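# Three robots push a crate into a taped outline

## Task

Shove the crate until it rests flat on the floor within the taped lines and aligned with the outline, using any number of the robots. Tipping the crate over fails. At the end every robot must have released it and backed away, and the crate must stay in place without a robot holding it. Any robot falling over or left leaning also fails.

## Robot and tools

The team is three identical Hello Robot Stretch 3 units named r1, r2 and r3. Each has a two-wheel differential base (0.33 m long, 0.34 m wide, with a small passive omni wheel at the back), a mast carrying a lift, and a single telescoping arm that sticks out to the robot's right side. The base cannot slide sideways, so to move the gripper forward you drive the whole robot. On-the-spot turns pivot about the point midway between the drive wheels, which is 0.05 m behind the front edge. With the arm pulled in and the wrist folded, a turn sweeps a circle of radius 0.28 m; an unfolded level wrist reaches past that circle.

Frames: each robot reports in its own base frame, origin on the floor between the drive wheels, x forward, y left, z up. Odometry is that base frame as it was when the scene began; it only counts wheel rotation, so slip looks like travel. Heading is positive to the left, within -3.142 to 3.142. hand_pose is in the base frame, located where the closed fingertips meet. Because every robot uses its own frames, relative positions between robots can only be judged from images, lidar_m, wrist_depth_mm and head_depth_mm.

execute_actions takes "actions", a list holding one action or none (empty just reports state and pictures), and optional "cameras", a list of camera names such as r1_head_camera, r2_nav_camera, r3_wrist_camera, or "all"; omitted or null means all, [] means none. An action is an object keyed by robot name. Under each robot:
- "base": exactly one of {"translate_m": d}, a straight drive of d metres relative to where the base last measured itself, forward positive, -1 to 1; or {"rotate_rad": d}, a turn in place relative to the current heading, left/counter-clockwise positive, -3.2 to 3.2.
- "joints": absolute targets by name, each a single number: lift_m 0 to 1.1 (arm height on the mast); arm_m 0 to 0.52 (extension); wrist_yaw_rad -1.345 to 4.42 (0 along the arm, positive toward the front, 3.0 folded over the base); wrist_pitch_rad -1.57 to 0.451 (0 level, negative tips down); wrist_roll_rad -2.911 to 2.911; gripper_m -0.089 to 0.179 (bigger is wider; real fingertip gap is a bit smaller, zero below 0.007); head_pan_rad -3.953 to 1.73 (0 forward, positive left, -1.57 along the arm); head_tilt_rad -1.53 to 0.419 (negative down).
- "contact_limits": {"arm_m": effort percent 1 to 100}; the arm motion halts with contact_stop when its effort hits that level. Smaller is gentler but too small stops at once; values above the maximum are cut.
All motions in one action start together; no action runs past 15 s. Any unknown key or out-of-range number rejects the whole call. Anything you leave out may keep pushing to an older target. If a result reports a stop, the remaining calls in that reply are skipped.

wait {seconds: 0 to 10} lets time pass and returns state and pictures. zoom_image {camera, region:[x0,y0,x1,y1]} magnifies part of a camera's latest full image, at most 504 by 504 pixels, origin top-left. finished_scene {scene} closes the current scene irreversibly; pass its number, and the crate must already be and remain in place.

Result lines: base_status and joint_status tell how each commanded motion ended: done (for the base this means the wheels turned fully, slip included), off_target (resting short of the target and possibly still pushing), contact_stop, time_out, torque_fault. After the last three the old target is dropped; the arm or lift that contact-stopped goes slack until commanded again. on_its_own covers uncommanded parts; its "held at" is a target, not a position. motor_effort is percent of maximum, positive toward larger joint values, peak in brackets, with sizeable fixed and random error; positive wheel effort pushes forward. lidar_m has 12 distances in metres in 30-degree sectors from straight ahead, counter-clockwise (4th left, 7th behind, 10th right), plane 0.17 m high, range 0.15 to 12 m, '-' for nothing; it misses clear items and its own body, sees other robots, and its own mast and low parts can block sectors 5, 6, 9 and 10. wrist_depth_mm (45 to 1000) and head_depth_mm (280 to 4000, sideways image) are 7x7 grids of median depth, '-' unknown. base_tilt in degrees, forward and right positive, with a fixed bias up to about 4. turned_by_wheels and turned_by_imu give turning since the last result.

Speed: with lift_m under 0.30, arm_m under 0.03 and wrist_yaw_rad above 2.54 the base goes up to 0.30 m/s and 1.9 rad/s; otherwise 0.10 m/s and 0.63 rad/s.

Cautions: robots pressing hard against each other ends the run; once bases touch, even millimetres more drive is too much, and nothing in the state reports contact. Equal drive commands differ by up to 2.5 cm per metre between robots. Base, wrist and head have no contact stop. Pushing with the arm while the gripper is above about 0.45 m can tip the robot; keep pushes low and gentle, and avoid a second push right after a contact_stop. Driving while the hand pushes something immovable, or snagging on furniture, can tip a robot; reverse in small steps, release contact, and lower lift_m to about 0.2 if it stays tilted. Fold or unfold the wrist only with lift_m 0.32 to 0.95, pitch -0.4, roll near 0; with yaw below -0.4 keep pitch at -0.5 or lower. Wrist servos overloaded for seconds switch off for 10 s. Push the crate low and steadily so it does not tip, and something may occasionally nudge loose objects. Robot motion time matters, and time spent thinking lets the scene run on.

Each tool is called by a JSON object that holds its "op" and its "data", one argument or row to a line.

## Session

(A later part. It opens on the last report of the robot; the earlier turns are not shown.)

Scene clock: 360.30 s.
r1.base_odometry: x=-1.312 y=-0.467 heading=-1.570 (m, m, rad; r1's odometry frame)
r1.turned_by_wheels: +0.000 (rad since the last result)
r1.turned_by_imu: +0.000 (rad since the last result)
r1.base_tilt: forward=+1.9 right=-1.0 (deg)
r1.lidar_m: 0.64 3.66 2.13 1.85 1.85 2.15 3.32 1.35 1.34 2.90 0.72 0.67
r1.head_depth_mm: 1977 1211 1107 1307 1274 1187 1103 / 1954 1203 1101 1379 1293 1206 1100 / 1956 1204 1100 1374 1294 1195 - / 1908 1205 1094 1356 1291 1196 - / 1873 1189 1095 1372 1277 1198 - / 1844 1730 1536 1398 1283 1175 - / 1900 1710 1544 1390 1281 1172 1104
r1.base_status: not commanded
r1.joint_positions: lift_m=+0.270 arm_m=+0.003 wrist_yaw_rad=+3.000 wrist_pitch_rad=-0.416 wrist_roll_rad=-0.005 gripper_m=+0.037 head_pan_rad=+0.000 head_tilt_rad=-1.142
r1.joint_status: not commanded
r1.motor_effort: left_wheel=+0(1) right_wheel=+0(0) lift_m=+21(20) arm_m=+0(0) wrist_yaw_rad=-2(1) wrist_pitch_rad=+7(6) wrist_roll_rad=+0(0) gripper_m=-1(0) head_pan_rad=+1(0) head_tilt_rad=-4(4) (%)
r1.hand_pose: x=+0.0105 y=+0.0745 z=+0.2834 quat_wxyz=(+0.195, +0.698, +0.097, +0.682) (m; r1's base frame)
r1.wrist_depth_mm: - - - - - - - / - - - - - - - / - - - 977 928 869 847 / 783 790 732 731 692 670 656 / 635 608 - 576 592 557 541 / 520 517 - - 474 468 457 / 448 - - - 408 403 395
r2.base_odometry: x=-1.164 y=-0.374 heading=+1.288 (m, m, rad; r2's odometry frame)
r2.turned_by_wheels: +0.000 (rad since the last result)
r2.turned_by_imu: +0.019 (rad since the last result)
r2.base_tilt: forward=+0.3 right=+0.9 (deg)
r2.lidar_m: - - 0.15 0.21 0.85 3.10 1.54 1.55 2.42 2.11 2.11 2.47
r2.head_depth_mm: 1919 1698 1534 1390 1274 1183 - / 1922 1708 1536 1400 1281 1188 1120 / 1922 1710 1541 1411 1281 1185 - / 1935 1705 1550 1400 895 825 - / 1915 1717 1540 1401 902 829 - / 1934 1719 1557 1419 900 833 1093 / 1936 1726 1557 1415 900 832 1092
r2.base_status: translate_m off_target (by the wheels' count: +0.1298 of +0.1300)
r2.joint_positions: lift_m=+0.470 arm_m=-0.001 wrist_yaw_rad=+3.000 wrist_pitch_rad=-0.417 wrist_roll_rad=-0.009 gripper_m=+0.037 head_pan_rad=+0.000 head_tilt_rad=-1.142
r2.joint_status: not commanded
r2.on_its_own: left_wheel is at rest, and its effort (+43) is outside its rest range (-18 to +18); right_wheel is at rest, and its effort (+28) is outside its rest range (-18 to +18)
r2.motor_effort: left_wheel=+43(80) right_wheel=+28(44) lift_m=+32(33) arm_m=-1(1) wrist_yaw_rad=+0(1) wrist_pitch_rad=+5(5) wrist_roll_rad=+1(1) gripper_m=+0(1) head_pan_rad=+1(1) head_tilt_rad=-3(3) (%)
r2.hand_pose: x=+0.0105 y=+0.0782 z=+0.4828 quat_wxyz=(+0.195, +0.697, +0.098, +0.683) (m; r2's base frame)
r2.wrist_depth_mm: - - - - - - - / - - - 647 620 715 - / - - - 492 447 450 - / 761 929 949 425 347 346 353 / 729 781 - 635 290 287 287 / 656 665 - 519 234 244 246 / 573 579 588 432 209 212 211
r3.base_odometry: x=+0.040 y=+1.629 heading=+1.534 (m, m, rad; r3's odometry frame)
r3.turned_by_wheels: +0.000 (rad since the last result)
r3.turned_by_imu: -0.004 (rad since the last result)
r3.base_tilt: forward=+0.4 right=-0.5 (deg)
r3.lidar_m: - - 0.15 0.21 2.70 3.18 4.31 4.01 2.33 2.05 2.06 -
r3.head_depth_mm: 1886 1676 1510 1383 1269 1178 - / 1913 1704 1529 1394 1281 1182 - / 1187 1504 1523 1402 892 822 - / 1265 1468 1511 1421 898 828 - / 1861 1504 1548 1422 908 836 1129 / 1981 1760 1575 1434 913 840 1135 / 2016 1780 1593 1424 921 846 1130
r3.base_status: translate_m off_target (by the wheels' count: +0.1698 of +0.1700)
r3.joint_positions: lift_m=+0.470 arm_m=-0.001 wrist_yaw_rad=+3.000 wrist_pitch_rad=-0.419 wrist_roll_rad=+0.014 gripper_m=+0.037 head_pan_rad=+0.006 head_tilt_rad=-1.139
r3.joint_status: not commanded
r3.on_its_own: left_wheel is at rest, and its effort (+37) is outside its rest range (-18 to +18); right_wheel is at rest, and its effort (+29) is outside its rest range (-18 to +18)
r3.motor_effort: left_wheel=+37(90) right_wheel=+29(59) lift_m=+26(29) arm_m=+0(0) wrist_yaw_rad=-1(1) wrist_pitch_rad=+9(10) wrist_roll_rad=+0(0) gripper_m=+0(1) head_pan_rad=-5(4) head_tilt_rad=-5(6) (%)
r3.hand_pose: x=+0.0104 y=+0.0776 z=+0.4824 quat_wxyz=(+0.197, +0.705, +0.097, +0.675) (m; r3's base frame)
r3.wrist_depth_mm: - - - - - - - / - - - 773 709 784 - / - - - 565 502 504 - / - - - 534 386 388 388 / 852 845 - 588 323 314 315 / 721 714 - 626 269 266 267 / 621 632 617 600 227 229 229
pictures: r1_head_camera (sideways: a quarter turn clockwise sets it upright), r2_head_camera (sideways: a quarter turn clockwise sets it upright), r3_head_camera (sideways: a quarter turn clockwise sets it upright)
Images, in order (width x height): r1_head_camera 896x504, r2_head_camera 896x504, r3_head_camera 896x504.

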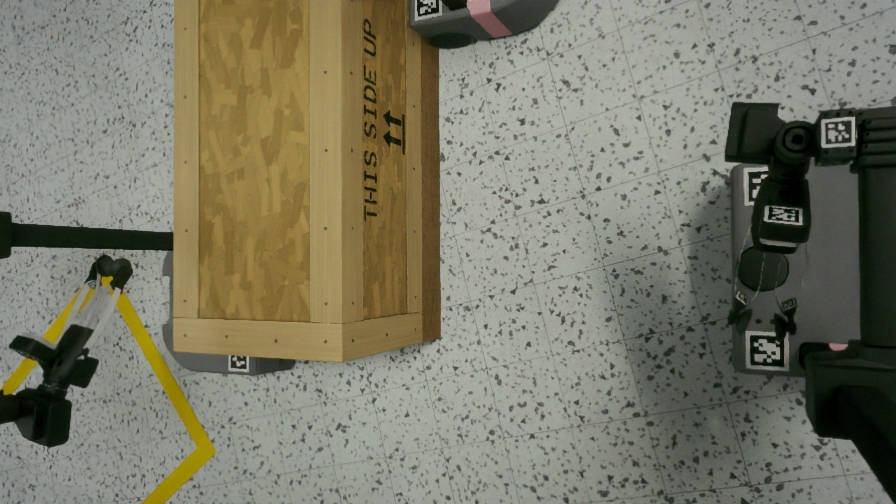

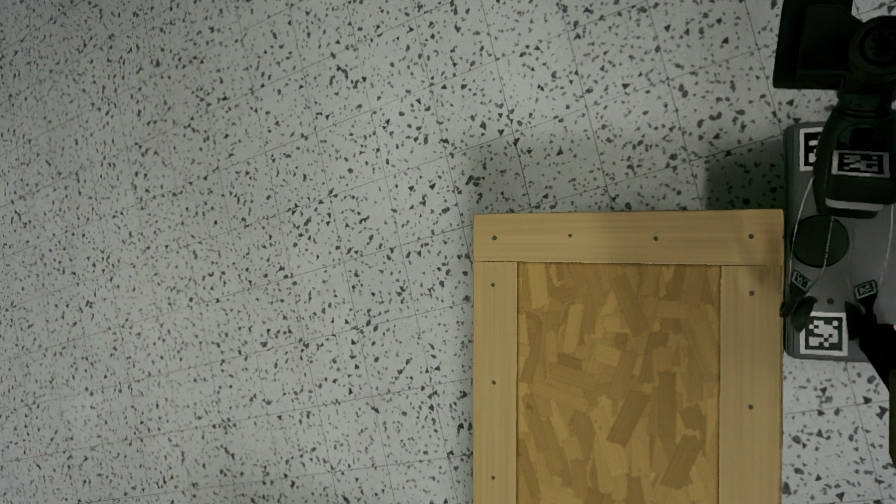

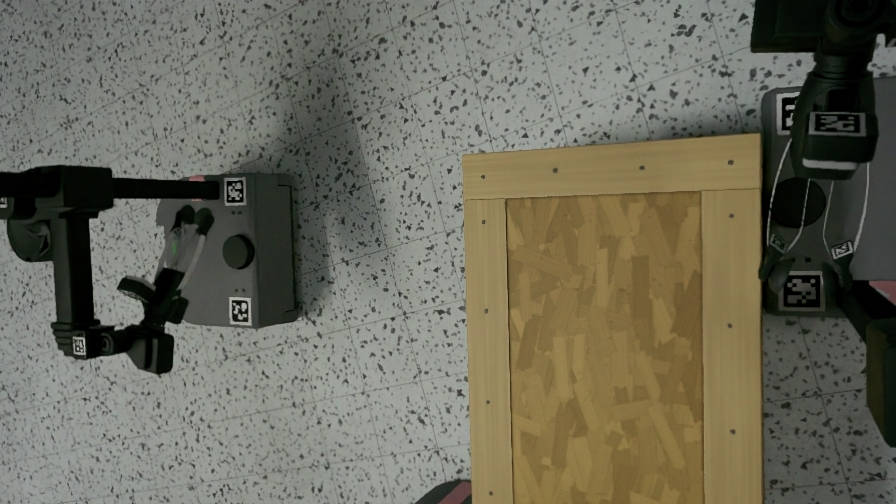

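{"op": "execute_actions", "data": {
  "actions": [
    {"r1":{"base":{"rotate_rad":3.1416},"joints":{"head_pan_rad":-3.14,"head_tilt_rad":-1.0}},"r2":{"base":{"translate_m":-0.3},"joints":{"head_pan_rad":-3.14,"head_tilt_rad":-1.0}},"r3":{"base":{"translate_m":-0.35},"joints":{"head_tilt_rad":-0.9}}}
  ],
  "cameras": []
}}

{"op": "execute_actions", "data": {
  "actions": [
    {"r1":{"base":{"translate_m":-0.33}},"r2":{"joints":{"lift_m":0.27}},"r3":{"joints":{"lift_m":0.27}}}
  ],
  "cameras": []
}}

{"op": "execute_actions", "data": {
  "actions": [
    {"r2":{"base":{"rotate_rad":-3.03}}}
  ],
  "cameras": ["r3_head_camera","r2_head_camera","r1_head_camera"]
}}

Scene clock: 403.20 s.
r1.base_odometry: x=-1.312 y=-0.467 heading=+1.571 (m, m, rad; r1's odometry frame)
r1.turned_by_wheels: +3.141 (rad since the last result)
r1.turned_by_imu: +3.143 (rad since the last result)
r1.base_tilt: forward=+1.9 right=-1.0 (deg)
r1.lidar_m: 3.33 1.35 1.34 2.89 0.94 0.67 0.64 0.66 2.17 1.86 1.85 2.11
r1.head_depth_mm: 2538 2087 1235 1168 1359 1217 1083 / 2548 2094 1239 1159 1353 1225 1071 / 2528 2076 1219 1142 1356 - - / 2377 1953 1230 1133 1345 - - / 2298 1826 1219 1128 1352 1244 - / 2290 2063 1752 1517 1349 1199 - / 2492 2080 1749 1517 1342 1197 1086
r1.base_status: done
r1.joint_positions: lift_m=+0.270 arm_m=+0.003 wrist_yaw_rad=+3.000 wrist_pitch_rad=-0.416 wrist_roll_rad=-0.005 gripper_m=+0.037 head_pan_rad=-3.133 head_tilt_rad=-1.001
r1.joint_status: all done
r1.motor_effort: left_wheel=-2(11) right_wheel=+3(13) lift_m=+21(21) arm_m=+0(0) wrist_yaw_rad=+0(1) wrist_pitch_rad=+7(7) wrist_roll_rad=+0(0) gripper_m=-1(0) head_pan_rad=-2(29) head_tilt_rad=-1(12) (%)
r1.hand_pose: x=+0.0105 y=+0.0744 z=+0.2834 quat_wxyz=(+0.195, +0.698, +0.097, +0.682) (m; r1's base frame)
r1.wrist_depth_mm: - - - - - - - / - - - - - - - / - - 639 970 908 858 883 / 796 580 687 710 700 677 670 / 633 607 - 574 584 549 544 / 520 507 - - 463 469 460 / 454 - - - 407 407 392
r2.base_odometry: x=-1.248 y=-0.662 heading=+1.288 (m, m, rad; r2's odometry frame)
r2.turned_by_wheels: +0.000 (rad since the last result)
r2.turned_by_imu: -0.003 (rad since the last result)
r2.base_tilt: forward=+0.2 right=+0.9 (deg)
r2.lidar_m: 0.35 0.36 0.50 2.56 2.57 3.01 1.25 1.24 2.49 2.18 2.18 2.55
r2.head_depth_mm: 2409 2029 1728 1518 1350 1249 - / 2441 2018 1731 1538 1354 - - / 2452 2030 1750 1535 1365 - - / 2418 2046 1745 1527 1351 1246 - / 2463 2045 1710 1538 1366 1226 - / 2465 1772 1616 1534 1362 1226 - / 2473 1991 1692 1535 1368 1224 1125
r2.base_status: done
r2.joint_positions: lift_m=+0.470 arm_m=-0.001 wrist_yaw_rad=+3.000 wrist_pitch_rad=-0.417 wrist_roll_rad=-0.009 gripper_m=+0.037 head_pan_rad=-3.133 head_tilt_rad=-1.001
r2.joint_status: all done
r2.motor_effort: left_wheel=+1(31) right_wheel=+1(22) lift_m=+32(33) arm_m=-1(1) wrist_yaw_rad=+1(1) wrist_pitch_rad=+5(5) wrist_roll_rad=+1(1) gripper_m=+0(1) head_pan_rad=-4(50) head_tilt_rad=+0(12) (%)
r2.hand_pose: x=+0.0105 y=+0.0782 z=+0.4828 quat_wxyz=(+0.195, +0.697, +0.098, +0.683) (m; r2's base frame)
r2.wrist_depth_mm: - - 567 - - - - / - - - - 752 620 632 / - - - - 766 503 453 / 958 886 737 957 799 490 366 / 768 739 - 776 738 498 352 / 654 668 - 673 657 509 360 / 582 575 595 584 585 494 368
r3.base_odometry: x=+0.027 y=+1.280 heading=+1.534 (m, m, rad; r3's odometry frame)
r3.turned_by_wheels: +0.000 (rad since the last result)
r3.turned_by_imu: +0.000 (rad since the last result)
r3.base_tilt: forward=+0.4 right=-0.6 (deg)
r3.lidar_m: 0.40 0.41 0.57 2.61 2.62 3.05 3.97 3.99 2.42 2.14 2.14 2.51
r3.head_depth_mm: 2957 2316 1904 1611 1402 1233 1112 / 3002 2330 1915 1615 1413 1248 1115 / 3050 2367 1798 1565 992 1041 1124 / 3125 2423 1677 1157 1000 1052 1132 / 2943 2325 1904 1172 1006 1061 1135 / 3236 2477 2012 1699 1018 1067 1146 / 3265 2499 1733 1573 1030 1065 1151
r3.base_status: done
r3.joint_positions: lift_m=+0.470 arm_m=-0.001 wrist_yaw_rad=+3.000 wrist_pitch_rad=-0.419 wrist_roll_rad=+0.014 gripper_m=+0.037 head_pan_rad=+0.006 head_tilt_rad=-0.902
r3.joint_status: all done
r3.motor_effort: left_wheel=+0(26) right_wheel=+1(22) lift_m=+26(26) arm_m=+0(0) wrist_yaw_rad=+0(1) wrist_pitch_rad=+9(9) wrist_roll_rad=+0(0) gripper_m=+1(0) head_pan_rad=-4(4) head_tilt_rad=+2(18) (%)
r3.hand_pose: x=+0.0104 y=+0.0776 z=+0.4824 quat_wxyz=(+0.197, +0.705, +0.097, +0.675) (m; r3's base frame)
r3.wrist_depth_mm: - - - - - - - / - - - - - 709 721 / - - - - - 596 505 / - - - - 969 606 429 / 866 849 - 868 858 626 440 / 711 712 - 731 752 631 441 / 626 624 614 630 628 602 446
pictures: none
No camera images: the call's "cameras" was empty. Leave "cameras" out to get every camera's image.

Scene clock: 406.03 s.
r1.base_odometry: x=-1.312 y=-0.797 heading=+1.571 (m, m, rad; r1's odometry frame)
r1.turned_by_wheels: +0.000 (rad since the last result)
r1.turned_by_imu: +0.001 (rad since the last result)
r1.base_tilt: forward=+1.8 right=-1.0 (deg)
r1.lidar_m: 3.64 1.58 3.27 0.51 0.47 0.33 0.32 0.33 2.28 1.95 1.94 2.22
r1.head_depth_mm: 2537 2097 1778 1073 962 1218 1076 / 2547 2095 1753 1068 957 1192 1070 / 2532 2094 1749 1065 955 - - / 2382 1919 1609 1066 959 - - / 2489 1917 1549 1057 948 1145 - / 2513 1961 1688 1493 1305 1207 - / 2488 2049 1763 1512 1339 1201 1085
r1.base_status: done
r1.joint_positions: lift_m=+0.270 arm_m=+0.003 wrist_yaw_rad=+3.000 wrist_pitch_rad=-0.416 wrist_roll_rad=-0.005 gripper_m=+0.037 head_pan_rad=-3.133 head_tilt_rad=-1.001
r1.joint_status: not commanded
r1.motor_effort: left_wheel=-2(14) right_wheel=+2(6) lift_m=+21(21) arm_m=+0(0) wrist_yaw_rad=-1(0) wrist_pitch_rad=+7(7) wrist_roll_rad=+0(0) gripper_m=+0(0) head_pan_rad=-1(1) head_tilt_rad=+0(1) (%)
r1.hand_pose: x=+0.0105 y=+0.0744 z=+0.2834 quat_wxyz=(+0.195, +0.698, +0.097, +0.682) (m; r1's base frame)
r1.wrist_depth_mm: 457 - - 634 - - - / 442 585 - 764 - - - / 427 584 - 606 665 904 830 / 417 607 762 667 671 685 678 / 399 580 - 577 583 551 539 / 390 510 - - 459 470 456 / 362 - - - 408 403 395
r2.base_odometry: x=-1.248 y=-0.662 heading=+1.288 (m, m, rad; r2's odometry frame)
r2.turned_by_wheels: +0.000 (rad since the last result)
r2.turned_by_imu: +0.000 (rad since the last result)
r2.base_tilt: forward=+0.3 right=+0.9 (deg)
r2.lidar_m: 0.35 0.36 0.50 0.50 2.58 3.01 1.25 1.24 2.50 2.18 2.19 2.55
r2.head_depth_mm: 2423 2014 1740 1514 1352 1216 1138 / 2449 2038 1740 1523 1343 1236 - / 2459 2038 1738 1522 1347 1259 - / 2469 2047 1744 1541 1363 1235 - / 2455 2048 1704 1528 1357 1228 - / 2471 1760 1605 1536 1368 1230 1150 / 2483 2028 1705 1541 1366 1233 1112
r2.base_status: not commanded
r2.joint_positions: lift_m=+0.270 arm_m=-0.001 wrist_yaw_rad=+3.000 wrist_pitch_rad=-0.417 wrist_roll_rad=-0.009 gripper_m=+0.037 head_pan_rad=-3.133 head_tilt_rad=-1.001
r2.joint_status: all done
r2.motor_effort: left_wheel=+2(1) right_wheel=+0(0) lift_m=+26(29) arm_m=-1(1) wrist_yaw_rad=+1(1) wrist_pitch_rad=+5(5) wrist_roll_rad=+1(1) gripper_m=+0(0) head_pan_rad=-4(3) head_tilt_rad=+0(0) (%)
r2.hand_pose: x=+0.0105 y=+0.0782 z=+0.2830 quat_wxyz=(+0.195, +0.697, +0.098, +0.683) (m; r2's base frame)
r2.wrist_depth_mm: - - - - 744 460 337 / - - - 633 687 464 338 / 802 786 765 577 651 478 344 / 628 634 642 624 643 484 352 / 527 525 - 549 549 496 353 / 460 - - - 436 452 356 / - - - - 396 393 365
r3.base_odometry: x=+0.027 y=+1.280 heading=+1.534 (m, m, rad; r3's odometry frame)
r3.turned_by_wheels: +0.000 (rad since the last result)
r3.turned_by_imu: +0.000 (rad since the last result)
r3.base_tilt: forward=+0.4 right=-0.5 (deg)
r3.lidar_m: 0.39 0.41 0.57 2.62 2.61 3.05 3.97 3.98 2.42 2.14 2.14 2.50
r3.head_depth_mm: 2958 2316 1898 1611 1408 1233 1110 / 3013 2354 1918 1622 1416 1244 1118 / 3045 2405 1808 1475 989 1043 1123 / 3091 2417 1820 1151 1002 1056 1131 / 3192 2378 1169 1160 1009 1061 1138 / 2848 2405 2015 1694 1020 1063 1145 / 3267 2487 1697 1583 1024 1067 1154
r3.base_status: not commanded
r3.joint_positions: lift_m=+0.270 arm_m=-0.001 wrist_yaw_rad=+3.000 wrist_pitch_rad=-0.419 wrist_roll_rad=+0.014 gripper_m=+0.037 head_pan_rad=+0.006 head_tilt_rad=-0.902
r3.joint_status: all done
r3.motor_effort: left_wheel=+1(1) right_wheel=+0(0) lift_m=+21(22) arm_m=+0(0) wrist_yaw_rad=+0(1) wrist_pitch_rad=+9(9) wrist_roll_rad=+0(0) gripper_m=-1(1) head_pan_rad=-4(3) head_tilt_rad=+1(2) (%)
r3.hand_pose: x=+0.0104 y=+0.0776 z=+0.2826 quat_wxyz=(+0.197, +0.705, +0.097, +0.675) (m; r3's base frame)
r3.wrist_depth_mm: - - - - - 588 419 / - - - - - 603 426 / 894 881 912 919 862 600 431 / 699 692 708 704 715 608 434 / 575 572 - 582 608 566 430 / 487 506 - 512 506 494 441 / - - - - 422 425 416
pictures: none
No camera images: the call's "cameras" was empty. Leave "cameras" out to get every camera's image.

Scene clock: 409.07 s.
r1.base_odometry: x=-1.312 y=-0.797 heading=+1.571 (m, m, rad; r1's odometry frame)
r1.turned_by_wheels: +0.000 (rad since the last result)
r1.turned_by_imu: +0.000 (rad since the last result)
r1.base_tilt: forward=+1.9 right=-1.0 (deg)
r1.lidar_m: 3.64 1.58 3.27 0.62 0.47 0.33 0.32 0.33 2.28 1.94 1.94 2.22
r1.head_depth_mm: 2539 2071 1778 1067 959 1207 1072 / 2536 2107 1761 1070 961 1194 1071 / 2546 2080 1760 1064 952 - - / 2383 1931 1610 1064 955 - - / 2522 1937 1556 1064 949 1143 - / 2492 1972 1671 1487 1297 1205 - / 2476 2056 1758 1511 1338 1199 1090
r1.base_status: not commanded
r1.joint_positions: lift_m=+0.270 arm_m=+0.003 wrist_yaw_rad=+3.000 wrist_pitch_rad=-0.416 wrist_roll_rad=-0.005 gripper_m=+0.037 head_pan_rad=-3.133 head_tilt_rad=-1.001
r1.joint_status: not commanded
r1.motor_effort: left_wheel=-2(2) right_wheel=+2(2) lift_m=+21(21) arm_m=+0(0) wrist_yaw_rad=-1(0) wrist_pitch_rad=+7(7) wrist_roll_rad=+0(0) gripper_m=+0(0) head_pan_rad=-1(1) head_tilt_rad=+0(1) (%)
r1.hand_pose: x=+0.0105 y=+0.0744 z=+0.2834 quat_wxyz=(+0.195, +0.698, +0.097, +0.682) (m; r1's base frame)
r1.wrist_depth_mm: 453 - - - - - - / 441 586 - - - - - / 432 591 604 623 931 891 829 / 417 612 594 648 703 693 655 / 405 564 - 585 595 554 541 / 387 512 - - 460 465 456 / 368 - - - 404 403 393
r2.base_odometry: x=-1.248 y=-0.662 heading=-1.742 (m, m, rad; r2's odometry frame)
r2.turned_by_wheels: -3.030 (rad since the last result)
r2.turned_by_imu: -2.999 (rad since the last result)
r2.base_tilt: forward=+0.2 right=+0.9 (deg)
r2.lidar_m: 1.24 1.34 2.35 2.18 2.20 2.80 0.35 0.38 0.50 0.62 2.59 3.30
r2.head_depth_mm: 2393 2020 1718 1517 1352 1218 1136 / 2405 2047 1734 1517 1354 1239 - / 2437 2032 1749 1079 977 1237 - / 2464 2039 1747 1069 948 1114 - / 2433 2050 1746 1075 964 1188 - / 2463 2050 1684 1074 970 1199 1141 / 2418 1478 1595 1076 985 1213 1119
r2.base_status: done
r2.joint_positions: lift_m=+0.270 arm_m=-0.001 wrist_yaw_rad=+3.000 wrist_pitch_rad=-0.417 wrist_roll_rad=-0.009 gripper_m=+0.037 head_pan_rad=-3.134 head_tilt_rad=-1.001
r2.joint_status: not commanded
r2.motor_effort: left_wheel=+3(14) right_wheel=-2(9) lift_m=+26(25) arm_m=-2(2) wrist_yaw_rad=+1(0) wrist_pitch_rad=+5(5) wrist_roll_rad=+1(1) gripper_m=+1(1) head_pan_rad=-5(4) head_tilt_rad=+0(0) (%)
r2.hand_pose: x=+0.0105 y=+0.0782 z=+0.2830 quat_wxyz=(+0.195, +0.697, +0.098, +0.683) (m; r2's base frame)
r2.wrist_depth_mm: - - - - - - - / - - - - - - - / 795 771 808 830 808 844 855 / 634 631 650 640 649 652 652 / 523 526 - 550 548 543 547 / 451 - - - 444 458 459 / - - - - 395 398 396
r3.base_odometry: x=+0.027 y=+1.280 heading=+1.534 (m, m, rad; r3's odometry frame)
r3.turned_by_wheels: +0.000 (rad since the last result)
r3.turned_by_imu: +0.000 (rad since the last result)
r3.base_tilt: forward=+0.4 right=-0.6 (deg)
r3.lidar_m: 0.40 0.41 0.57 2.62 2.62 3.08 3.96 3.98 2.43 2.14 2.14 2.50
r3.head_depth_mm: 2956 2326 1905 1618 1405 1237 1107 / 3013 2361 1924 1628 1409 1244 1113 / 3046 2374 1806 1478 991 1047 1122 / 3115 2396 1817 1156 1000 1053 1128 / 3161 2375 1162 1164 1012 1058 1142 / 2844 2413 2016 1693 1015 1064 1145 / 3288 2483 1971 1499 1026 1068 1151
r3.base_status: not commanded
r3.joint_positions: lift_m=+0.270 arm_m=-0.001 wrist_yaw_rad=+3.000 wrist_pitch_rad=-0.419 wrist_roll_rad=+0.014 gripper_m=+0.037 head_pan_rad=+0.006 head_tilt_rad=-0.902
r3.joint_status: not commanded
r3.motor_effort: left_wheel=+1(0) right_wheel=+0(1) lift_m=+21(21) arm_m=+0(0) wrist_yaw_rad=+0(0) wrist_pitch_rad=+9(9) wrist_roll_rad=+0(0) gripper_m=+1(0) head_pan_rad=-5(4) head_tilt_rad=+1(1) (%)
r3.hand_pose: x=+0.0104 y=+0.0776 z=+0.2826 quat_wxyz=(+0.197, +0.705, +0.097, +0.675) (m; r3's base frame)
r3.wrist_depth_mm: - - - - - 591 421 / - - - - - 595 426 / 908 882 911 907 876 606 431 / 698 698 710 709 714 611 429 / 569 578 - 575 602 562 438 / 480 501 - 510 509 496 440 / - - - - 425 423 414
pictures: r1_head_camera (sideways: a quarter turn clockwise sets it upright), r2_head_camera (sideways: a quarter turn clockwise sets it upright), r3_head_camera (sideways: a quarter turn clockwise sets it upright)
Images, in order (width x height): r1_head_camera 896x504, r2_head_camera 896x504, r3_head_camera 896x504.

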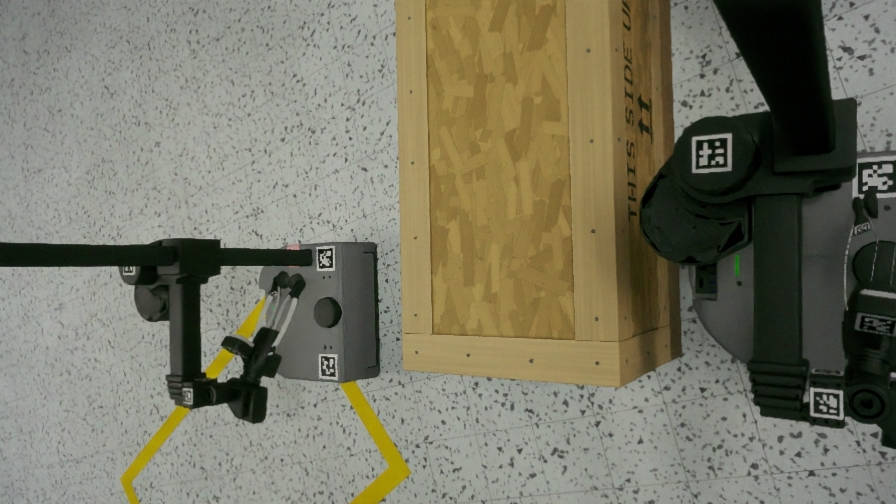

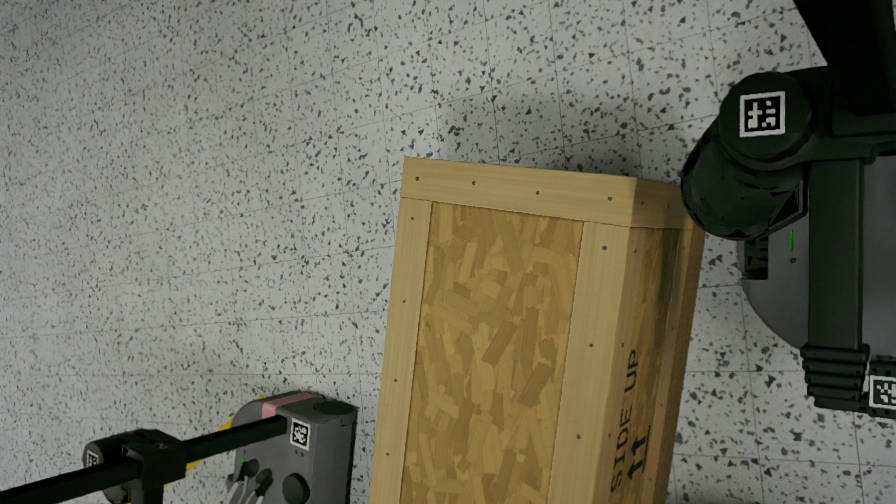

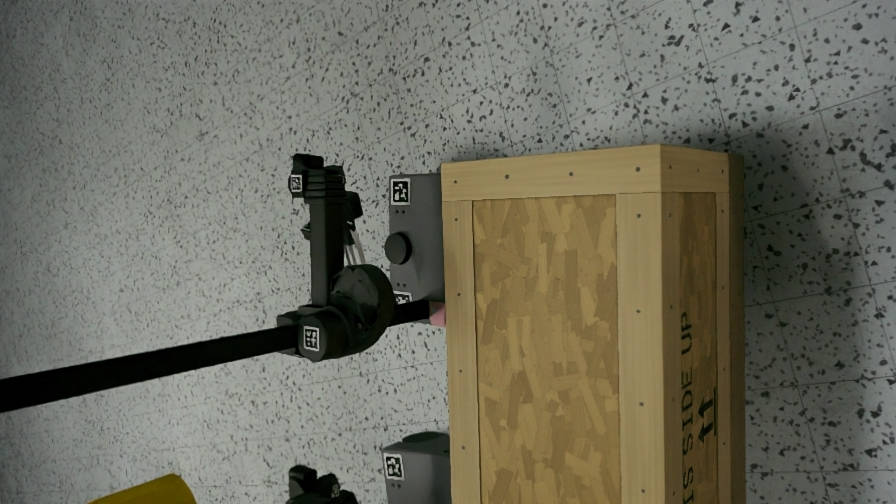

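{"op": "execute_actions", "data": {
  "actions": [
    {"r1":{"joints":{"lift_m":0.36}},"r2":{"joints":{"lift_m":0.36}},"r3":{"base":{"translate_m":-0.2}}}
  ],
  "cameras": []
}}

{"op": "execute_actions", "data": {
  "actions": [
    {"r1":{"base":{"translate_m":-0.16}},"r2":{"base":{"translate_m":-0.2}}}
  ],
  "cameras": ["r3_head_camera","r2_head_camera","r1_head_camera"]
}}

Scene clock: 417.07 s.
r1.base_odometry: x=-1.312 y=-0.797 heading=+1.571 (m, m, rad; r1's odometry frame)
r1.turned_by_wheels: +0.000 (rad since the last result)
r1.turned_by_imu: +0.000 (rad since the last result)
r1.base_tilt: forward=+1.9 right=-1.0 (deg)
r1.lidar_m: 3.64 1.58 3.29 0.62 0.47 0.33 0.32 0.33 2.28 1.94 1.94 2.22
r1.head_depth_mm: 2542 2099 1779 1069 957 1217 1075 / 2544 2062 1768 1063 955 1195 1062 / 2519 2076 1764 1062 951 - - / 2343 1971 1689 1062 951 - - / 2509 1720 1652 1066 946 1141 - / 2527 1918 1718 1498 1296 1212 - / 2507 2056 1742 1521 1346 1195 1088
r1.base_status: not commanded
r1.joint_positions: lift_m=+0.360 arm_m=+0.003 wrist_yaw_rad=+3.000 wrist_pitch_rad=-0.416 wrist_roll_rad=-0.005 gripper_m=+0.037 head_pan_rad=-3.133 head_tilt_rad=-1.001
r1.joint_status: all done
r1.motor_effort: left_wheel=-2(2) right_wheel=+3(3) lift_m=+39(38) arm_m=+0(0) wrist_yaw_rad=+0(0) wrist_pitch_rad=+7(7) wrist_roll_rad=+0(0) gripper_m=+0(0) head_pan_rad=-2(1) head_tilt_rad=-1(0) (%)
r1.hand_pose: x=+0.0105 y=+0.0744 z=+0.3727 quat_wxyz=(+0.195, +0.698, +0.097, +0.682) (m; r1's base frame)
r1.wrist_depth_mm: - - - - - - - / 499 570 - - - - - / 426 593 792 - - - - / 417 600 646 661 849 828 813 / 402 626 - 689 703 706 656 / 389 583 - 595 562 580 562 / 378 528 - 542 503 487 476
r2.base_odometry: x=-1.248 y=-0.662 heading=-1.742 (m, m, rad; r2's odometry frame)
r2.turned_by_wheels: +0.000 (rad since the last result)
r2.turned_by_imu: -0.001 (rad since the last result)
r2.base_tilt: forward=+0.2 right=+0.9 (deg)
r2.lidar_m: 1.25 1.34 2.35 2.18 2.21 2.79 0.35 0.38 0.50 0.62 2.61 3.26
r2.head_depth_mm: 2436 2021 1732 1513 1353 1217 - / 2446 2030 1734 1519 1352 1256 - / 2456 2034 1745 1084 976 - - / 2434 2036 1761 1076 949 1099 - / 2452 2047 1771 1075 963 1191 - / 2402 1791 1726 1077 969 1194 - / 1536 1744 1727 1077 987 1218 1117
r2.base_status: not commanded
r2.joint_positions: lift_m=+0.360 arm_m=-0.001 wrist_yaw_rad=+3.000 wrist_pitch_rad=-0.417 wrist_roll_rad=-0.009 gripper_m=+0.037 head_pan_rad=-3.134 head_tilt_rad=-1.001
r2.joint_status: all done
r2.motor_effort: left_wheel=+3(3) right_wheel=-2(2) lift_m=+38(38) arm_m=-2(2) wrist_yaw_rad=+1(0) wrist_pitch_rad=+5(5) wrist_roll_rad=+1(1) gripper_m=-1(1) head_pan_rad=-3(3) head_tilt_rad=+0(1) (%)
r2.hand_pose: x=+0.0105 y=+0.0782 z=+0.3726 quat_wxyz=(+0.195, +0.697, +0.098, +0.683) (m; r2's base frame)
r2.wrist_depth_mm: - - - - - - - / - - - - - - - / - - - - - - - / 766 768 779 775 793 792 797 / 645 630 - 653 654 651 662 / 540 544 - 553 538 554 560 / 476 493 - - 476 484 482
r3.base_odometry: x=+0.019 y=+1.080 heading=+1.534 (m, m, rad; r3's odometry frame)
r3.turned_by_wheels: +0.000 (rad since the last result)
r3.turned_by_imu: +0.000 (rad since the last result)
r3.base_tilt: forward=+0.4 right=-0.5 (deg)
r3.lidar_m: 0.59 0.62 0.85 2.57 2.57 2.99 3.77 3.78 2.48 2.19 2.19 2.55
r3.head_depth_mm: 2931 2326 1890 1610 1407 1238 1111 / 2997 2355 1925 1632 1404 1244 1114 / 3032 2365 1943 1173 1184 1254 1123 / 3103 2427 1696 1158 1140 1267 1124 / 3083 1238 1698 1171 1144 1270 1137 / 3096 2497 2012 1179 1151 1289 1153 / 3277 2491 2036 1190 1151 1294 1152
r3.base_status: done
r3.joint_positions: lift_m=+0.270 arm_m=-0.001 wrist_yaw_rad=+3.000 wrist_pitch_rad=-0.419 wrist_roll_rad=+0.014 gripper_m=+0.037 head_pan_rad=+0.006 head_tilt_rad=-0.901
r3.joint_status: not commanded
r3.motor_effort: left_wheel=+0(9) right_wheel=+0(8) lift_m=+21(21) arm_m=+0(0) wrist_yaw_rad=-1(1) wrist_pitch_rad=+9(9) wrist_roll_rad=+0(0) gripper_m=-1(1) head_pan_rad=-5(4) head_tilt_rad=+0(2) (%)
r3.hand_pose: x=+0.0104 y=+0.0776 z=+0.2826 quat_wxyz=(+0.197, +0.705, +0.097, +0.675) (m; r3's base frame)
r3.wrist_depth_mm: - - - - - - 621 / - - - - - - 634 / 894 882 923 910 911 839 642 / 702 697 703 717 713 720 639 / 576 575 - 584 601 585 583 / 486 498 - 514 505 491 494 / - - - - 424 423 428
pictures: none
No camera images: the call's "cameras" was empty. Leave "cameras" out to get every camera's image.

Scene clock: 420.30 s.
r1.base_odometry: x=-1.312 y=-0.957 heading=+1.570 (m, m, rad; r1's odometry frame)
r1.turned_by_wheels: -0.001 (rad since the last result)
r1.turned_by_imu: +0.051 (rad since the last result)
r1.base_tilt: forward=+1.9 right=-1.0 (deg)
r1.lidar_m: 3.78 1.69 3.14 0.60 0.37 0.28 0.28 0.29 2.25 1.98 1.98 2.33
r1.head_depth_mm: 2561 2116 1778 1070 944 1011 1076 / 2555 2100 1779 1061 944 974 1062 / 2566 2069 1769 1062 944 - - / 2472 1364 1587 1067 942 - - / 2539 2009 1613 1058 938 1013 - / 2537 2017 1772 1511 1323 1208 - / 2506 2045 1763 1524 1350 1203 1093
r1.base_status: translate_m off_target (by the wheels' count: -0.1598 of -0.1600)
r1.joint_positions: lift_m=+0.360 arm_m=+0.003 wrist_yaw_rad=+3.000 wrist_pitch_rad=-0.416 wrist_roll_rad=-0.005 gripper_m=+0.037 head_pan_rad=-3.135 head_tilt_rad=-0.997
r1.joint_status: not commanded
r1.on_its_own: left_wheel is at rest, and its effort (-58) is outside its rest range (-18 to +18)
r1.motor_effort: left_wheel=-58(100) right_wheel=-12(72) lift_m=+37(39) arm_m=+0(0) wrist_yaw_rad=-1(2) wrist_pitch_rad=+6(7) wrist_roll_rad=+0(0) gripper_m=+0(0) head_pan_rad=-2(2) head_tilt_rad=-1(2) (%)
r1.hand_pose: x=+0.0104 y=+0.0745 z=+0.3728 quat_wxyz=(+0.195, +0.698, +0.098, +0.682) (m; r1's base frame)
r1.wrist_depth_mm: - - - - - - - / 456 442 - - - - - / 341 434 808 - - - - / 338 459 609 618 847 847 826 / 334 471 - 679 718 681 654 / 325 467 - 600 566 571 551 / 314 448 - 538 500 501 481
r2.base_odometry: x=-1.214 y=-0.465 heading=-1.742 (m, m, rad; r2's odometry frame)
r2.turned_by_wheels: -0.001 (rad since the last result)
r2.turned_by_imu: -0.026 (rad since the last result)
r2.base_tilt: forward=+0.3 right=+0.9 (deg)
r2.lidar_m: 1.40 1.50 2.36 2.16 2.18 2.72 0.27 0.30 0.47 0.51 2.62 3.24
r2.head_depth_mm: 2445 2044 1740 1519 1357 1228 - / 2458 2055 1739 1530 1351 1253 - / 2460 2059 1751 1480 978 - - / 2484 2032 1754 1073 949 889 - / 2502 2058 1751 1075 953 992 - / 2523 2061 1698 1074 951 1077 1160 / 1475 1495 1649 1085 958 1151 1117
r2.base_status: translate_m off_target (by the wheels' count: -0.1996 of -0.2000)
r2.joint_positions: lift_m=+0.360 arm_m=-0.001 wrist_yaw_rad=+3.000 wrist_pitch_rad=-0.417 wrist_roll_rad=-0.009 gripper_m=+0.037 head_pan_rad=-3.134 head_tilt_rad=-0.997
r2.joint_status: not commanded
r2.on_its_own: left_wheel is at rest, and its effort (-74) is outside its rest range (-18 to +18); right_wheel is at rest, and its effort (-51) is outside its rest range (-18 to +18)
r2.motor_effort: left_wheel=-74(87) right_wheel=-51(67) lift_m=+36(37) arm_m=-2(2) wrist_yaw_rad=+1(0) wrist_pitch_rad=+5(5) wrist_roll_rad=+1(1) gripper_m=+0(0) head_pan_rad=-3(4) head_tilt_rad=-1(1) (%)
r2.hand_pose: x=+0.0103 y=+0.0782 z=+0.3726 quat_wxyz=(+0.195, +0.697, +0.098, +0.683) (m; r2's base frame)
r2.wrist_depth_mm: - - - - - - - / - - - - - - - / - - - - - - - / 770 781 757 805 787 802 793 / 645 639 - 645 657 652 663 / 543 546 - 549 535 565 564 / 473 498 - - 480 476 486
r3.base_odometry: x=+0.019 y=+1.080 heading=+1.534 (m, m, rad; r3's odometry frame)
r3.turned_by_wheels: +0.000 (rad since the last result)
r3.turned_by_imu: +0.000 (rad since the last result)
r3.base_tilt: forward=+0.4 right=-0.6 (deg)
r3.lidar_m: 0.48 0.51 0.72 2.57 2.57 3.01 3.79 3.79 2.49 2.19 2.19 2.56
r3.head_depth_mm: 2949 2308 1911 1623 1401 1237 1107 / 3034 2351 1922 1624 1414 1245 1114 / 3063 2369 1843 1170 1028 1211 1125 / 3107 2419 1569 1157 1017 1222 1127 / 3183 2344 1149 1165 1027 1231 1137 / 2860 2483 2012 1179 1039 1238 1146 / 3261 2529 1971 1190 1044 1247 1152
r3.base_status: not commanded
r3.joint_positions: lift_m=+0.270 arm_m=-0.001 wrist_yaw_rad=+3.000 wrist_pitch_rad=-0.419 wrist_roll_rad=+0.014 gripper_m=+0.037 head_pan_rad=+0.006 head_tilt_rad=-0.901
r3.joint_status: not commanded
r3.motor_effort: left_wheel=+0(0) right_wheel=+0(0) lift_m=+21(22) arm_m=+0(0) wrist_yaw_rad=+0(1) wrist_pitch_rad=+9(9) wrist_roll_rad=+0(0) gripper_m=+1(1) head_pan_rad=-4(3) head_tilt_rad=+1(1) (%)
r3.hand_pose: x=+0.0104 y=+0.0776 z=+0.2826 quat_wxyz=(+0.197, +0.705, +0.097, +0.675) (m; r3's base frame)
r3.wrist_depth_mm: - - - - - 753 535 / - - - - - 764 535 / 902 880 898 916 913 767 534 / 697 694 703 721 711 687 539 / 569 574 - 576 601 583 542 / 483 503 - 509 505 492 491 / - - - - 422 421 424
pictures: r1_head_camera (sideways: a quarter turn clockwise sets it upright), r2_head_camera (sideways: a quarter turn clockwise sets it upright), r3_head_camera (sideways: a quarter turn clockwise sets it upright)
Images, in order (width x height): r1_head_camera 896x504, r2_head_camera 896x504, r3_head_camera 896x504.

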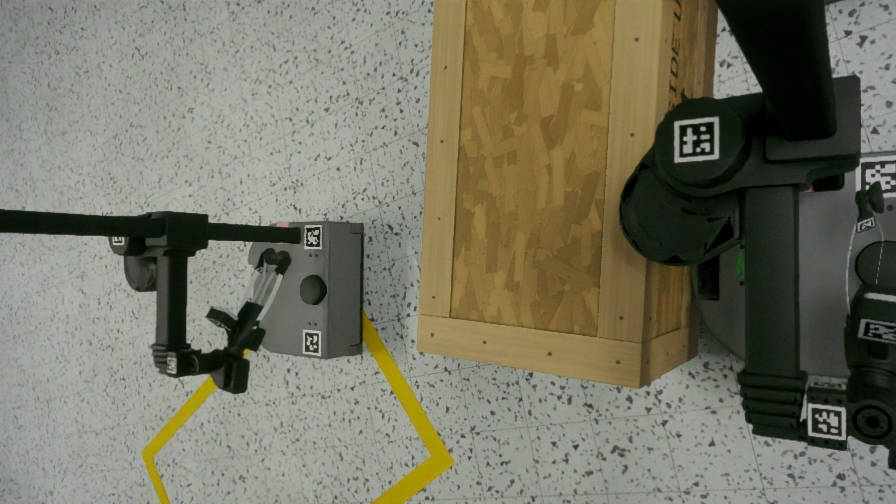

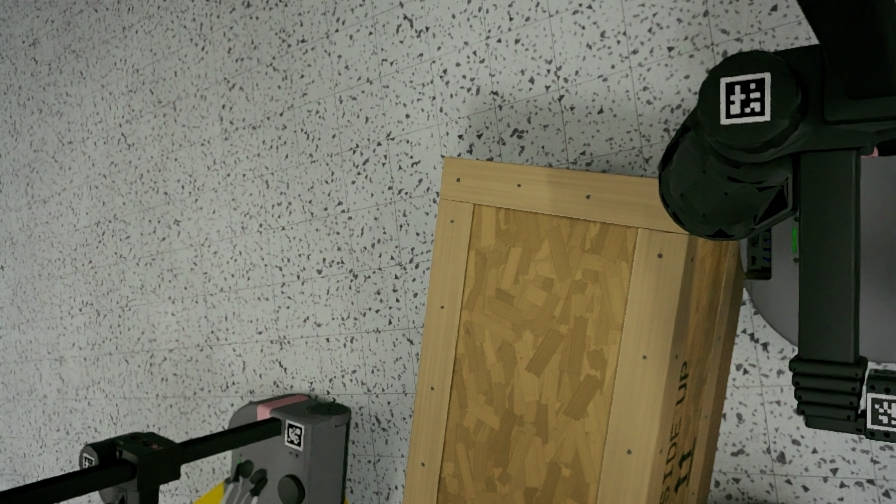

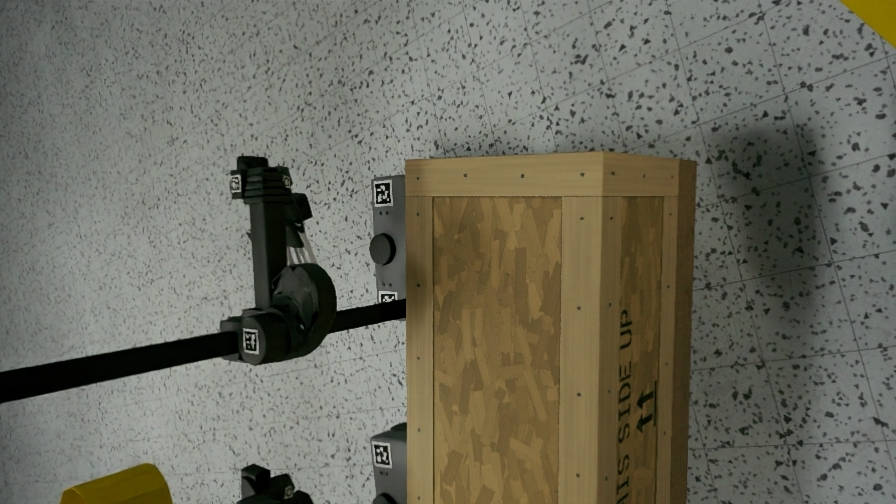

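{"op": "execute_actions", "data": {
  "actions": [
    {"r1":{"base":{"translate_m":-0.08}},"r2":{"base":{"translate_m":-0.25}},"r3":{"base":{"rotate_rad":-2.62},"joints":{"head_pan_rad":-3.14,"head_tilt_rad":-0.9}}}
  ],
  "cameras": ["r3_head_camera","r2_head_camera","r1_head_camera"]
}}

Scene clock: 438.37 s.
r1.base_odometry: x=-1.312 y=-1.036 heading=+1.570 (m, m, rad; r1's odometry frame)
r1.turned_by_wheels: -0.001 (rad since the last result)
r1.turned_by_imu: +0.002 (rad since the last result)
r1.base_tilt: forward=+1.9 right=-1.0 (deg)
r1.lidar_m: 3.86 1.76 3.12 0.60 0.38 0.28 0.28 0.29 2.27 2.00 2.00 2.36
r1.head_depth_mm: 2568 2118 1771 1074 949 1026 1078 / 2563 2108 1778 1077 944 996 1055 / 2520 2074 1772 1063 944 - - / 2536 2101 1449 1066 941 - - / 2536 2024 1251 1067 944 1003 - / 2381 2019 1744 1527 1324 1201 - / 2535 2069 1750 1507 1344 1199 1091
r1.base_status: translate_m off_target (by the wheels' count: -0.0798 of -0.0800)
r1.joint_positions: lift_m=+0.360 arm_m=+0.003 wrist_yaw_rad=+3.000 wrist_pitch_rad=-0.416 wrist_roll_rad=-0.005 gripper_m=+0.037 head_pan_rad=-3.135 head_tilt_rad=-0.997
r1.joint_status: not commanded
r1.on_its_own: left_wheel is at rest, and its effort (-64) is outside its rest range (-18 to +18)
r1.motor_effort: left_wheel=-64(74) right_wheel=-17(66) lift_m=+37(37) arm_m=+0(0) wrist_yaw_rad=+0(1) wrist_pitch_rad=+6(7) wrist_roll_rad=+0(0) gripper_m=-1(0) head_pan_rad=-1(2) head_tilt_rad=-2(1) (%)
r1.hand_pose: x=+0.0104 y=+0.0745 z=+0.3728 quat_wxyz=(+0.195, +0.698, +0.098, +0.682) (m; r1's base frame)
r1.wrist_depth_mm: - - - - - - - / 459 458 - - - - - / 347 447 819 - - - - / 340 465 627 621 843 831 798 / 336 481 - 676 719 683 662 / 326 464 - 577 563 574 556 / 321 454 - 540 506 492 480
r2.base_odometry: x=-1.171 y=-0.220 heading=-1.743 (m, m, rad; r2's odometry frame)
r2.turned_by_wheels: -0.001 (rad since the last result)
r2.turned_by_imu: -0.005 (rad since the last result)
r2.base_tilt: forward=+0.3 right=+1.0 (deg)
r2.lidar_m: 1.48 3.58 2.34 2.14 2.17 2.70 0.27 0.30 0.46 0.48 2.63 3.26
r2.head_depth_mm: 2441 2046 1745 1536 1354 1228 - / 2441 2057 1746 1534 1361 1260 - / 2483 2041 1748 1482 980 - - / 2482 2046 1751 1065 950 891 - / 2487 2053 1766 1067 955 988 - / 2494 2063 1762 1070 954 1064 1164 / 2463 2024 1547 1082 954 1128 1116
r2.base_status: translate_m off_target (by the wheels' count: -0.2495 of -0.2500)
r2.joint_positions: lift_m=+0.360 arm_m=-0.001 wrist_yaw_rad=+3.000 wrist_pitch_rad=-0.417 wrist_roll_rad=-0.009 gripper_m=+0.037 head_pan_rad=-3.134 head_tilt_rad=-0.997
r2.joint_status: not commanded
r2.on_its_own: left_wheel is at rest, and its effort (-76) is outside its rest range (-18 to +18); right_wheel is at rest, and its effort (-59) is outside its rest range (-18 to +18)
r2.motor_effort: left_wheel=-76(83) right_wheel=-59(62) lift_m=+35(36) arm_m=-2(2) wrist_yaw_rad=+0(0) wrist_pitch_rad=+5(5) wrist_roll_rad=+1(1) gripper_m=+0(0) head_pan_rad=-3(3) head_tilt_rad=-1(1) (%)
r2.hand_pose: x=+0.0103 y=+0.0782 z=+0.3726 quat_wxyz=(+0.195, +0.697, +0.098, +0.683) (m; r2's base frame)
r2.wrist_depth_mm: - - - - - - - / - - - - - - - / - - - - - - - / 764 780 772 777 779 804 797 / 644 633 - 645 660 652 659 / 543 549 - 543 543 560 549 / 475 491 - - 482 486 482
r3.base_odometry: x=+0.019 y=+1.080 heading=-1.086 (m, m, rad; r3's odometry frame)
r3.turned_by_wheels: -2.620 (rad since the last result)
r3.turned_by_imu: -2.581 (rad since the last result)
r3.base_tilt: forward=+0.4 right=-0.6 (deg)
r3.lidar_m: 3.79 2.47 2.19 2.19 2.58 0.41 0.43 0.61 2.57 2.57 3.03 3.78
r3.head_depth_mm: 2966 2321 1032 1126 981 908 1116 / 2658 2364 1930 1138 985 1037 - / 2975 2409 1933 1153 1007 1199 - / 3138 2410 1688 1160 1060 1251 1171 / 2922 1267 1574 1168 1221 1274 1153 / 3239 2511 2023 1186 1402 1287 1139 / 3310 2534 2033 1720 1473 1292 1149
r3.base_status: done
r3.joint_positions: lift_m=+0.270 arm_m=+0.000 wrist_yaw_rad=+3.000 wrist_pitch_rad=-0.419 wrist_roll_rad=+0.014 gripper_m=+0.037 head_pan_rad=-3.133 head_tilt_rad=-0.901
r3.joint_status: all done
r3.motor_effort: left_wheel=+3(13) right_wheel=-3(9) lift_m=+21(22) arm_m=-1(1) wrist_yaw_rad=+0(0) wrist_pitch_rad=+9(9) wrist_roll_rad=+0(0) gripper_m=+1(1) head_pan_rad=-4(56) head_tilt_rad=+1(2) (%)
r3.hand_pose: x=+0.0104 y=+0.0775 z=+0.2826 quat_wxyz=(+0.197, +0.705, +0.097, +0.675) (m; r3's base frame)
r3.wrist_depth_mm: - - - - - - - / - - - - - - - / 901 891 930 926 913 933 935 / 703 707 704 717 714 714 712 / 569 578 - 585 604 581 584 / 418 500 - 513 503 495 493 / - - - - 424 423 427
pictures: r1_head_camera (sideways: a quarter turn clockwise sets it upright), r2_head_camera (sideways: a quarter turn clockwise sets it upright), r3_head_camera (sideways: a quarter turn clockwise sets it upright)
Images, in order (width x height): r1_head_camera 896x504, r2_head_camera 896x504, r3_head_camera 896x504.

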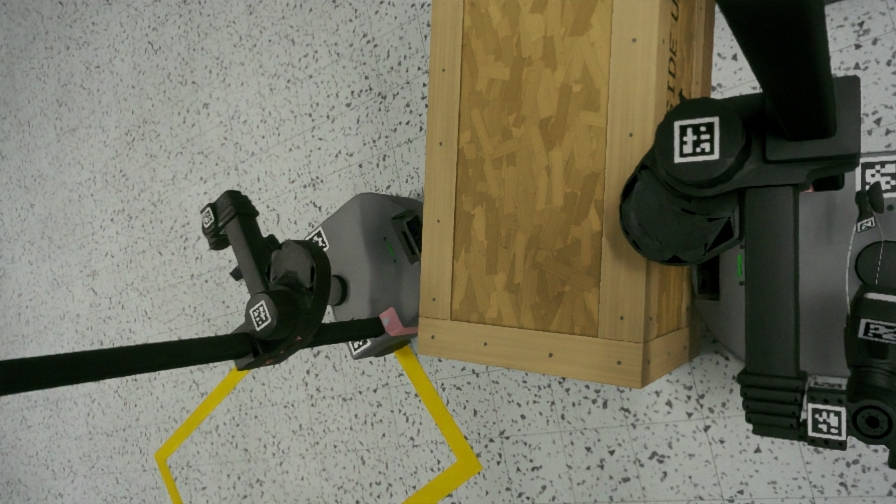

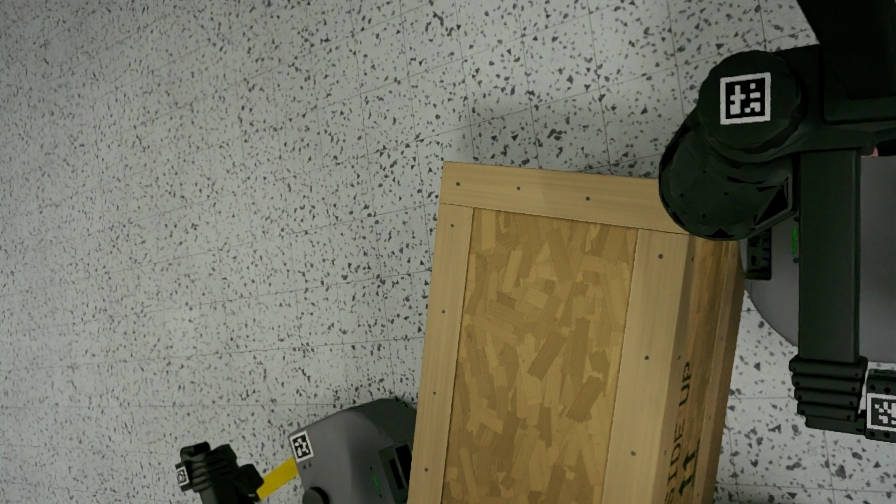

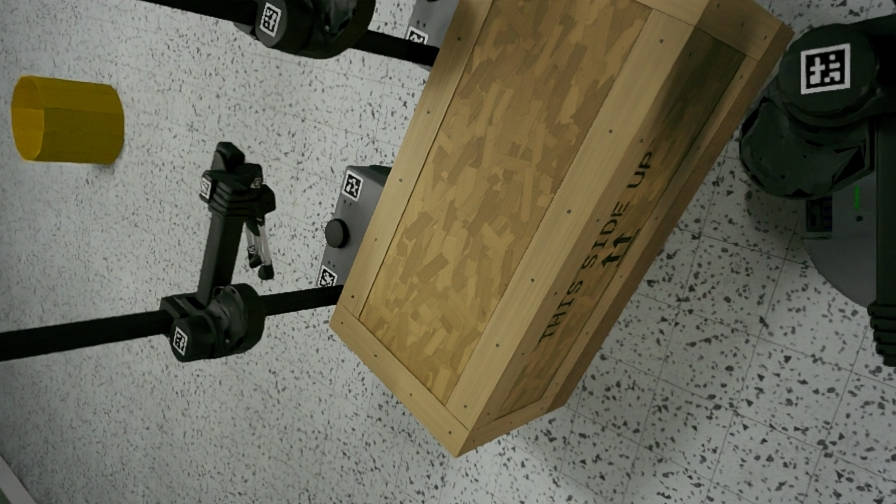

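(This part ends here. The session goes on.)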